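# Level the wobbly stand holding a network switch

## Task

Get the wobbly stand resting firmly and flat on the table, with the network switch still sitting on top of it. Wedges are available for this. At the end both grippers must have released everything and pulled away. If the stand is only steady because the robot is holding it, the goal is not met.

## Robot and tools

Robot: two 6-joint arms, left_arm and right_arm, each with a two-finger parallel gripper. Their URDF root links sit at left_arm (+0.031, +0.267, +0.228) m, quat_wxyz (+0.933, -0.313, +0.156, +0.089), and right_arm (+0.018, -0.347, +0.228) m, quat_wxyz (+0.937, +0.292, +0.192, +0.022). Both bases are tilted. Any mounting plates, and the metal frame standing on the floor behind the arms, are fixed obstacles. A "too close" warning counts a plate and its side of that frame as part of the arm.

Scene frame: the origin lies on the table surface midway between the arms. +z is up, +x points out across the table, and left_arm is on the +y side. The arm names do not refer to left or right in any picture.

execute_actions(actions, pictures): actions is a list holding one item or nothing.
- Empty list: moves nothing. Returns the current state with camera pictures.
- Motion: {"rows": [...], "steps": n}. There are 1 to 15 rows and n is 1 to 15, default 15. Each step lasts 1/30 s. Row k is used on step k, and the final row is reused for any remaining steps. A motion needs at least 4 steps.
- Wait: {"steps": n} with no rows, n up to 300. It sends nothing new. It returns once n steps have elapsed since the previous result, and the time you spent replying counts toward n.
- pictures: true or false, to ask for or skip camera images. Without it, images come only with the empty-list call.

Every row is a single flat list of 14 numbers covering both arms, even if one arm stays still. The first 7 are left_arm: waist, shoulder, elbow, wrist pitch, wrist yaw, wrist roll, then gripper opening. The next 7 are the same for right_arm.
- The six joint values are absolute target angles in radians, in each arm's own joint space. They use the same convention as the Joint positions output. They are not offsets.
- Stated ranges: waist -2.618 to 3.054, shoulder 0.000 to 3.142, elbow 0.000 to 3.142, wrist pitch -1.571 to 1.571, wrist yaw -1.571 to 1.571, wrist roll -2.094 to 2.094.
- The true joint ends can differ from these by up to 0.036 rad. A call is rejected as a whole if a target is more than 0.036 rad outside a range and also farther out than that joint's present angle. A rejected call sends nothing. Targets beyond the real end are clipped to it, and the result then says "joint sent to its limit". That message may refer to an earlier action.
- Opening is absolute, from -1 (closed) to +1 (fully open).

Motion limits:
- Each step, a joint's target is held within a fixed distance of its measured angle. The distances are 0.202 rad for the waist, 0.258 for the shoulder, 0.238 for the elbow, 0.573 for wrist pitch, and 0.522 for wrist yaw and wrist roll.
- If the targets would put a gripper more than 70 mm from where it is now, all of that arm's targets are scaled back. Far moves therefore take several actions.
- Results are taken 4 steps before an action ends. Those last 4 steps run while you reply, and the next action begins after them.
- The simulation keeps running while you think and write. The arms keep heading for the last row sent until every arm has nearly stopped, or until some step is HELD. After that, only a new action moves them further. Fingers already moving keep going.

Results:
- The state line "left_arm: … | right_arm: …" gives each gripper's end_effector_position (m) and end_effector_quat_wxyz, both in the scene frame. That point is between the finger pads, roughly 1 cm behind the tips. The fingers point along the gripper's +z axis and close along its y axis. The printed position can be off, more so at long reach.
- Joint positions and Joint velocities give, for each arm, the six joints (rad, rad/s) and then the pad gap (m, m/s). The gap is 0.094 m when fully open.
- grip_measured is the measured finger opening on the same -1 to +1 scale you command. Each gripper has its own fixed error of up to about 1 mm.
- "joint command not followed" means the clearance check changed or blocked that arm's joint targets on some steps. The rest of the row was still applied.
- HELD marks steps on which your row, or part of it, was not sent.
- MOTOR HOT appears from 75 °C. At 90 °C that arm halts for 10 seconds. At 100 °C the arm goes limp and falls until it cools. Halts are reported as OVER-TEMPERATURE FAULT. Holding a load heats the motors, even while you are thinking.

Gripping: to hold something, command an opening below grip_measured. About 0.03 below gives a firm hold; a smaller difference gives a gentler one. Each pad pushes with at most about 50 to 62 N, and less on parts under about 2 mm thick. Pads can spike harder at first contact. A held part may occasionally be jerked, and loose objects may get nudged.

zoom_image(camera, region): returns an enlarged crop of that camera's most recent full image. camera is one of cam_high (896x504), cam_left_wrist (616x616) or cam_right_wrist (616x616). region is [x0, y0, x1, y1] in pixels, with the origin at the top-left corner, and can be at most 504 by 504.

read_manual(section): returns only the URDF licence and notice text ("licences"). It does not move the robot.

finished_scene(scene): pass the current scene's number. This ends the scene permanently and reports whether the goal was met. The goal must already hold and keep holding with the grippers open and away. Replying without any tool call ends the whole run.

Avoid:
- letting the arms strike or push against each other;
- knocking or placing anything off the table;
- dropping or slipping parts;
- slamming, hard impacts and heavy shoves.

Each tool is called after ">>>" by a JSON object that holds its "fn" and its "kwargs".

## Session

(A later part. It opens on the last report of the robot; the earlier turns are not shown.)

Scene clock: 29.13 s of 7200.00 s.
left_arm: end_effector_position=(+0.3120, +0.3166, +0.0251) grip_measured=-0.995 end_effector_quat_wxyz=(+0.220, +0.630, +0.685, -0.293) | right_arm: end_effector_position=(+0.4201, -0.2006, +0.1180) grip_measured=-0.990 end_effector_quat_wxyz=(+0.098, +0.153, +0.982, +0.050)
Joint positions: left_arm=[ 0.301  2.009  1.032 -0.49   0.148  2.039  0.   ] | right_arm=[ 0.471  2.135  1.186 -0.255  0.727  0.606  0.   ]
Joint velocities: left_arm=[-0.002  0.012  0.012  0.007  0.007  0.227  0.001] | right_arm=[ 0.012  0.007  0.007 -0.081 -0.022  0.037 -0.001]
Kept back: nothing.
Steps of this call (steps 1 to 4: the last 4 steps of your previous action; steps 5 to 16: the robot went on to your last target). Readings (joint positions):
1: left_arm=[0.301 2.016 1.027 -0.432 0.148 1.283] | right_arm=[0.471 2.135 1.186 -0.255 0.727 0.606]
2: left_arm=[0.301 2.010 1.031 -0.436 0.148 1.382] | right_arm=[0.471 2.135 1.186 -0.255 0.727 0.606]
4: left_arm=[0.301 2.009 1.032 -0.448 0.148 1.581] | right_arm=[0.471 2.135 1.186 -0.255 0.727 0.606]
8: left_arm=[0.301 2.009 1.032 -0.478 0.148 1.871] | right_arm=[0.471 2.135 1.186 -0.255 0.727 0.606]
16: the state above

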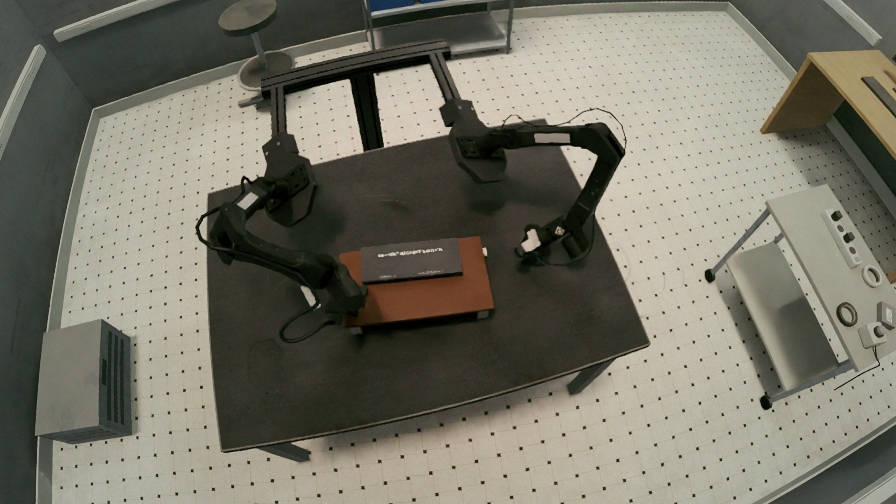

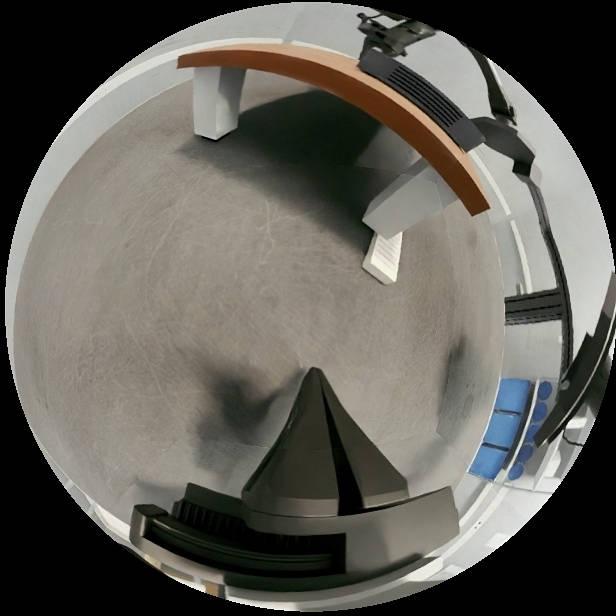

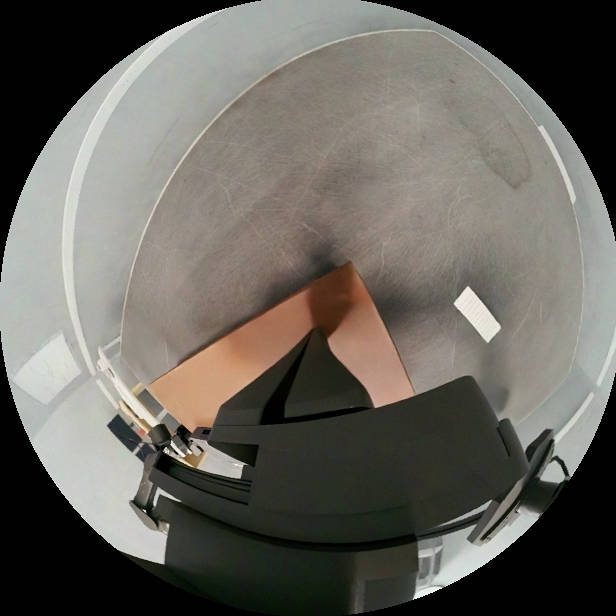

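>>> {"fn": "execute_actions", "kwargs": {"actions": [{"rows":[[0.29,2.02,1.03,-0.51,0.155,2.08,-1,0.475,2.13,1.175,-0.25,0.72,0.6,-1],[0.29,2.02,1.03,-0.51,0.155,2.08,-1,0.485,2.115,1.175,-0.26,0.72,0.6,-1],[0.29,2.02,1.03,-0.51,0.155,2.08,-1,0.495,2.1,1.175,-0.27,0.72,0.6,-1],[0.29,2.02,1.03,-0.51,0.155,2.08,-1,0.495,2.085,1.175,-0.28,0.72,0.6,-1],[0.29,2.02,1.03,-0.51,0.155,2.08,-1,0.495,2.07,1.175,-0.3,0.72,0.6,-1]],"steps":15}], "pictures": true}}

>>> {"fn": "zoom_image", "kwargs": {"camera": "cam_left_wrist", "region": [340, 190, 440, 295]}}

Scene clock: 29.83 s of 7200.00 s.
left_arm: end_effector_position=(+0.3119, +0.3166, +0.0251) grip_measured=-0.995 end_effector_quat_wxyz=(+0.224, +0.641, +0.674, -0.290) | right_arm: end_effector_position=(+0.4288, -0.2087, +0.1320) grip_measured=-0.990 end_effector_quat_wxyz=(+0.107, +0.162, +0.979, +0.057)
Joint positions: left_arm=[ 0.301  2.009  1.032 -0.49   0.148  2.073  0.   ] | right_arm=[ 0.472  2.086  1.186 -0.274  0.725  0.606  0.   ]
Joint velocities: left_arm=[-0.012 -0.002  0.007  0.022  0.022  0.066  0.001] | right_arm=[-0.002 -0.032 -0.022 -0.007  0.037  0.007  0.001]
Steps of this call (steps 1 to 10: the robot went on to your last target; steps 11 to 21: the first 11 steps of this action). Readings (joint positions):
11: left_arm=[0.301 2.009 1.032 -0.490 0.148 2.070] | right_arm=[0.471 2.135 1.186 -0.255 0.727 0.606]
12: left_arm=[0.301 2.009 1.032 -0.490 0.148 2.071] | right_arm=[0.471 2.133 1.186 -0.255 0.727 0.606]
14: left_arm=[0.301 2.009 1.032 -0.490 0.148 2.072] | right_arm=[0.472 2.127 1.186 -0.257 0.726 0.606]
18: left_arm=[0.301 2.009 1.032 -0.490 0.148 2.072] | right_arm=[0.472 2.096 1.186 -0.273 0.725 0.606]
21: the state above

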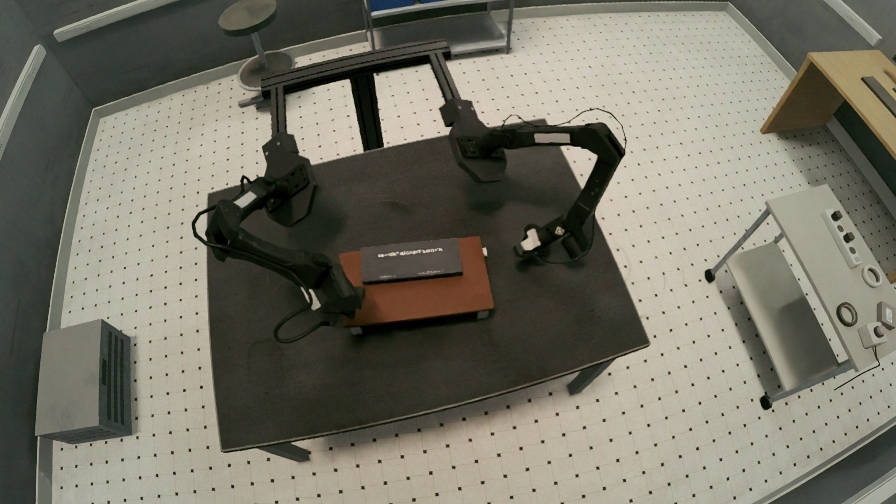

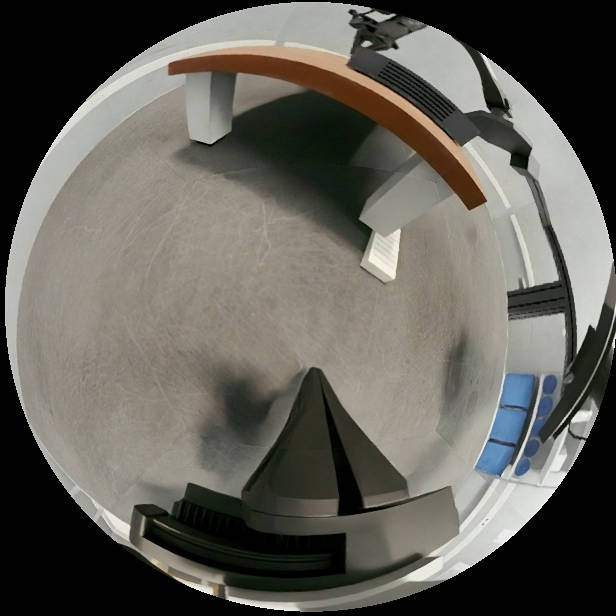

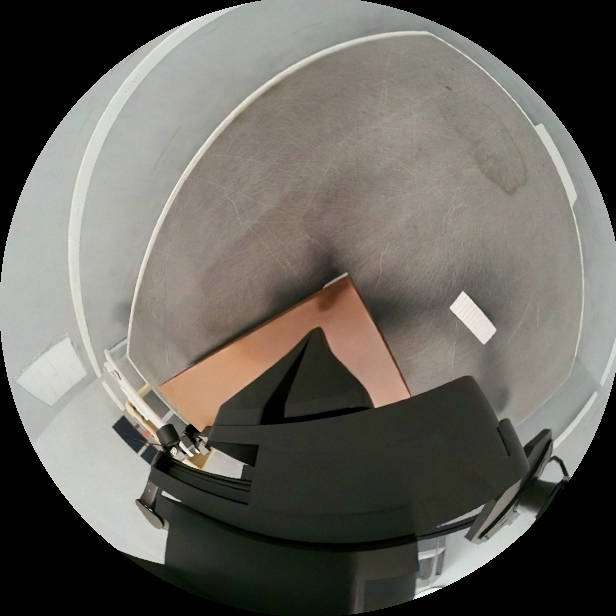

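Region (340, 190, 440, 295) of cam_left_wrist's 616x616 image, scaled by 4.800, with more detail than that image has; it fills the left 480 columns of this view, and the rest is white.

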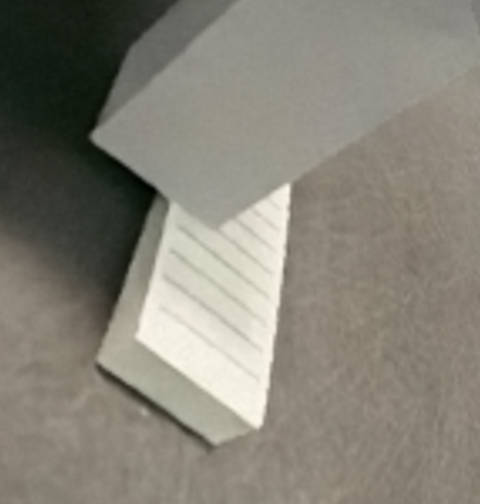

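>>> {"fn": "execute_actions", "kwargs": {"actions": [{"rows":[[0.3,1.95,1.03,-0.51,0.155,2.0,-1,0.49,2.0,1.175,-0.3,0.72,0.6,-1],[0.3,1.88,1.03,-0.51,0.155,1.9,-1,0.49,1.9,1.15,-0.3,0.72,0.6,-1],[0.3,1.8,1.02,-0.51,0.155,1.8,-1,0.48,1.8,1.12,-0.3,0.7,0.6,-1],[0.3,1.72,1.0,-0.51,0.155,1.7,-1,0.45,1.7,1.08,-0.3,0.65,0.6,-1],[0.3,1.65,0.98,-0.51,0.155,1.6,-1,0.4,1.6,1.04,-0.3,0.6,0.6,-1],[0.3,1.6,0.96,-0.51,0.155,1.5,-1,0.33,1.5,1.0,-0.3,0.55,0.6,-1],[0.3,1.6,0.96,-0.51,0.155,1.5,-1,0.25,1.4,0.95,-0.3,0.5,0.6,-1],[0.3,1.6,0.96,-0.51,0.155,1.5,-1,0.15,1.32,0.9,-0.3,0.45,0.6,-1],[0.3,1.6,0.96,-0.51,0.155,1.5,-1,0.05,1.27,0.87,-0.3,0.4,0.6,-1],[0.3,1.6,0.96,-0.51,0.155,1.5,-1,-0.05,1.25,0.85,-0.3,0.4,0.6,-1]],"steps":15}]}}

>>> {"fn": "execute_actions", "kwargs": {"actions": [{"steps":15}], "pictures": true}}

Scene clock: 32.87 s of 7200.00 s.
left_arm: end_effector_position=(+0.3728, +0.4151, +0.1175) grip_measured=-0.995 end_effector_quat_wxyz=(+0.247, +0.451, +0.844, -0.154) | right_arm: end_effector_position=(+0.4424, -0.4170, +0.2023) grip_measured=-0.990 end_effector_quat_wxyz=(+0.176, +0.396, +0.893, +0.122)
Joint positions: left_arm=[ 0.301  1.555  0.986 -0.479  0.146  1.599  0.   ] | right_arm=[ 0.112  1.37   0.924 -0.275  0.509  0.605  0.   ]
Joint velocities: left_arm=[ 0.007 -0.002  0.012  0.051 -0.007 -0.652  0.   ] | right_arm=[-2.303 -2.122 -0.759 -0.051 -0.593  0.051  0.   ]
Steps of this call (steps 1 to 4: the last 4 steps of your previous action; steps 5 to 15: the robot went on to your last target; steps 16 to 80: nothing new was sent; steps 81 to 91: the first 11 steps of this action). Readings (joint positions):
81: left_arm=[0.301 2.005 1.032 -0.491 0.148 2.061] | right_arm=[0.472 2.079 1.185 -0.284 0.723 0.606]
82: left_arm=[0.301 1.990 1.030 -0.495 0.148 2.033] | right_arm=[0.472 2.055 1.174 -0.286 0.718 0.606]
84: left_arm=[0.301 1.905 1.013 -0.501 0.146 1.936] | right_arm=[0.469 1.945 1.126 -0.295 0.698 0.605]
88: left_arm=[0.301 1.624 0.986 -0.498 0.146 1.694] | right_arm=[0.336 1.615 1.017 -0.285 0.590 0.605]
91: the state above

Scene clock: 33.37 s of 7200.00 s.
left_arm: end_effector_position=(+0.3619, +0.4018, +0.1083) grip_measured=-0.995 end_effector_quat_wxyz=(+0.225, +0.415, +0.861, -0.191) | right_arm: end_effector_position=(+0.4157, -0.4696, +0.1898) grip_measured=-0.990 end_effector_quat_wxyz=(+0.166, +0.454, +0.869, +0.110)
Joint positions: left_arm=[ 0.301  1.588  0.973 -0.493  0.146  1.506  0.   ] | right_arm=[-0.065  1.251  0.861 -0.289  0.417  0.605  0.   ]
Joint velocities: left_arm=[-0.007  0.002  0.022 -0.037  0.007  0.007 -0.   ] | right_arm=[-0.002 -0.007 -0.002  0.007 -0.081 -0.007  0.001]
Kept back: nothing.
Steps of this call (steps 1 to 4: the last 4 steps of your previous action; steps 5 to 15: the robot went on to your last target). Readings (joint positions):
1: left_arm=[0.301 1.558 0.985 -0.479 0.146 1.580] | right_arm=[0.033 1.307 0.904 -0.275 0.496 0.605]
2: left_arm=[0.301 1.565 0.983 -0.481 0.146 1.564] | right_arm=[-0.029 1.266 0.895 -0.275 0.492 0.605]
4: left_arm=[0.301 1.579 0.979 -0.483 0.146 1.542] | right_arm=[-0.078 1.237 0.890 -0.275 0.486 0.605]
8: left_arm=[0.301 1.588 0.973 -0.492 0.146 1.519] | right_arm=[-0.066 1.245 0.869 -0.280 0.443 0.605]
15: the state above

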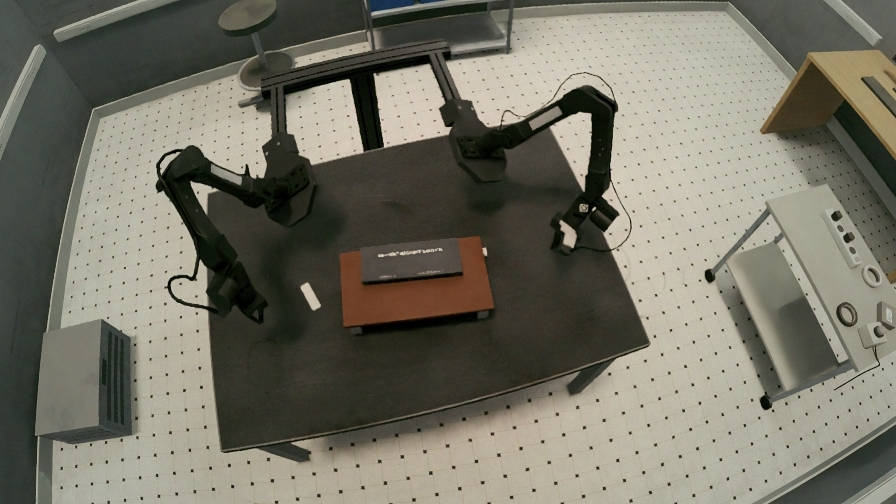

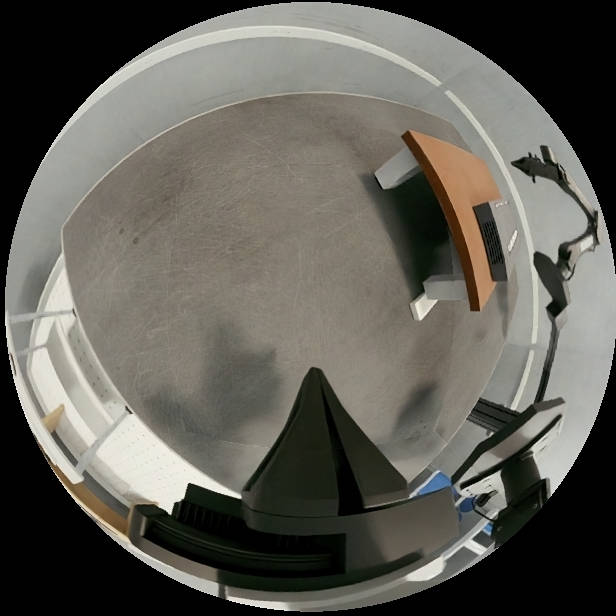

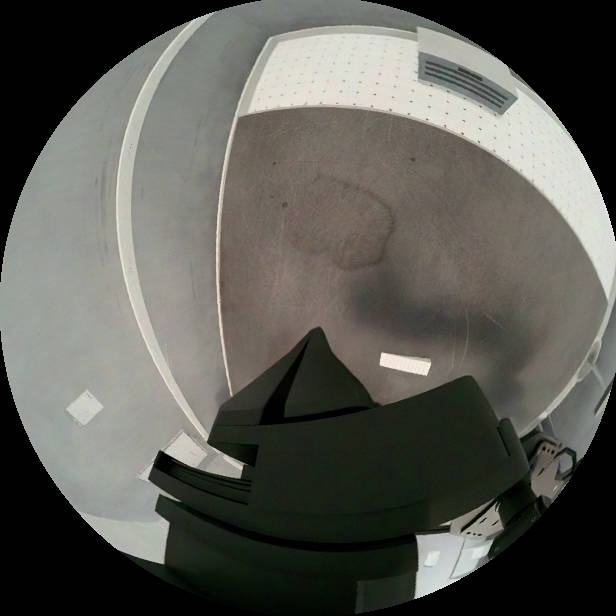

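>>> {"fn": "finished_scene", "kwargs": {"scene": 2}}

The scene is finished: the task was done.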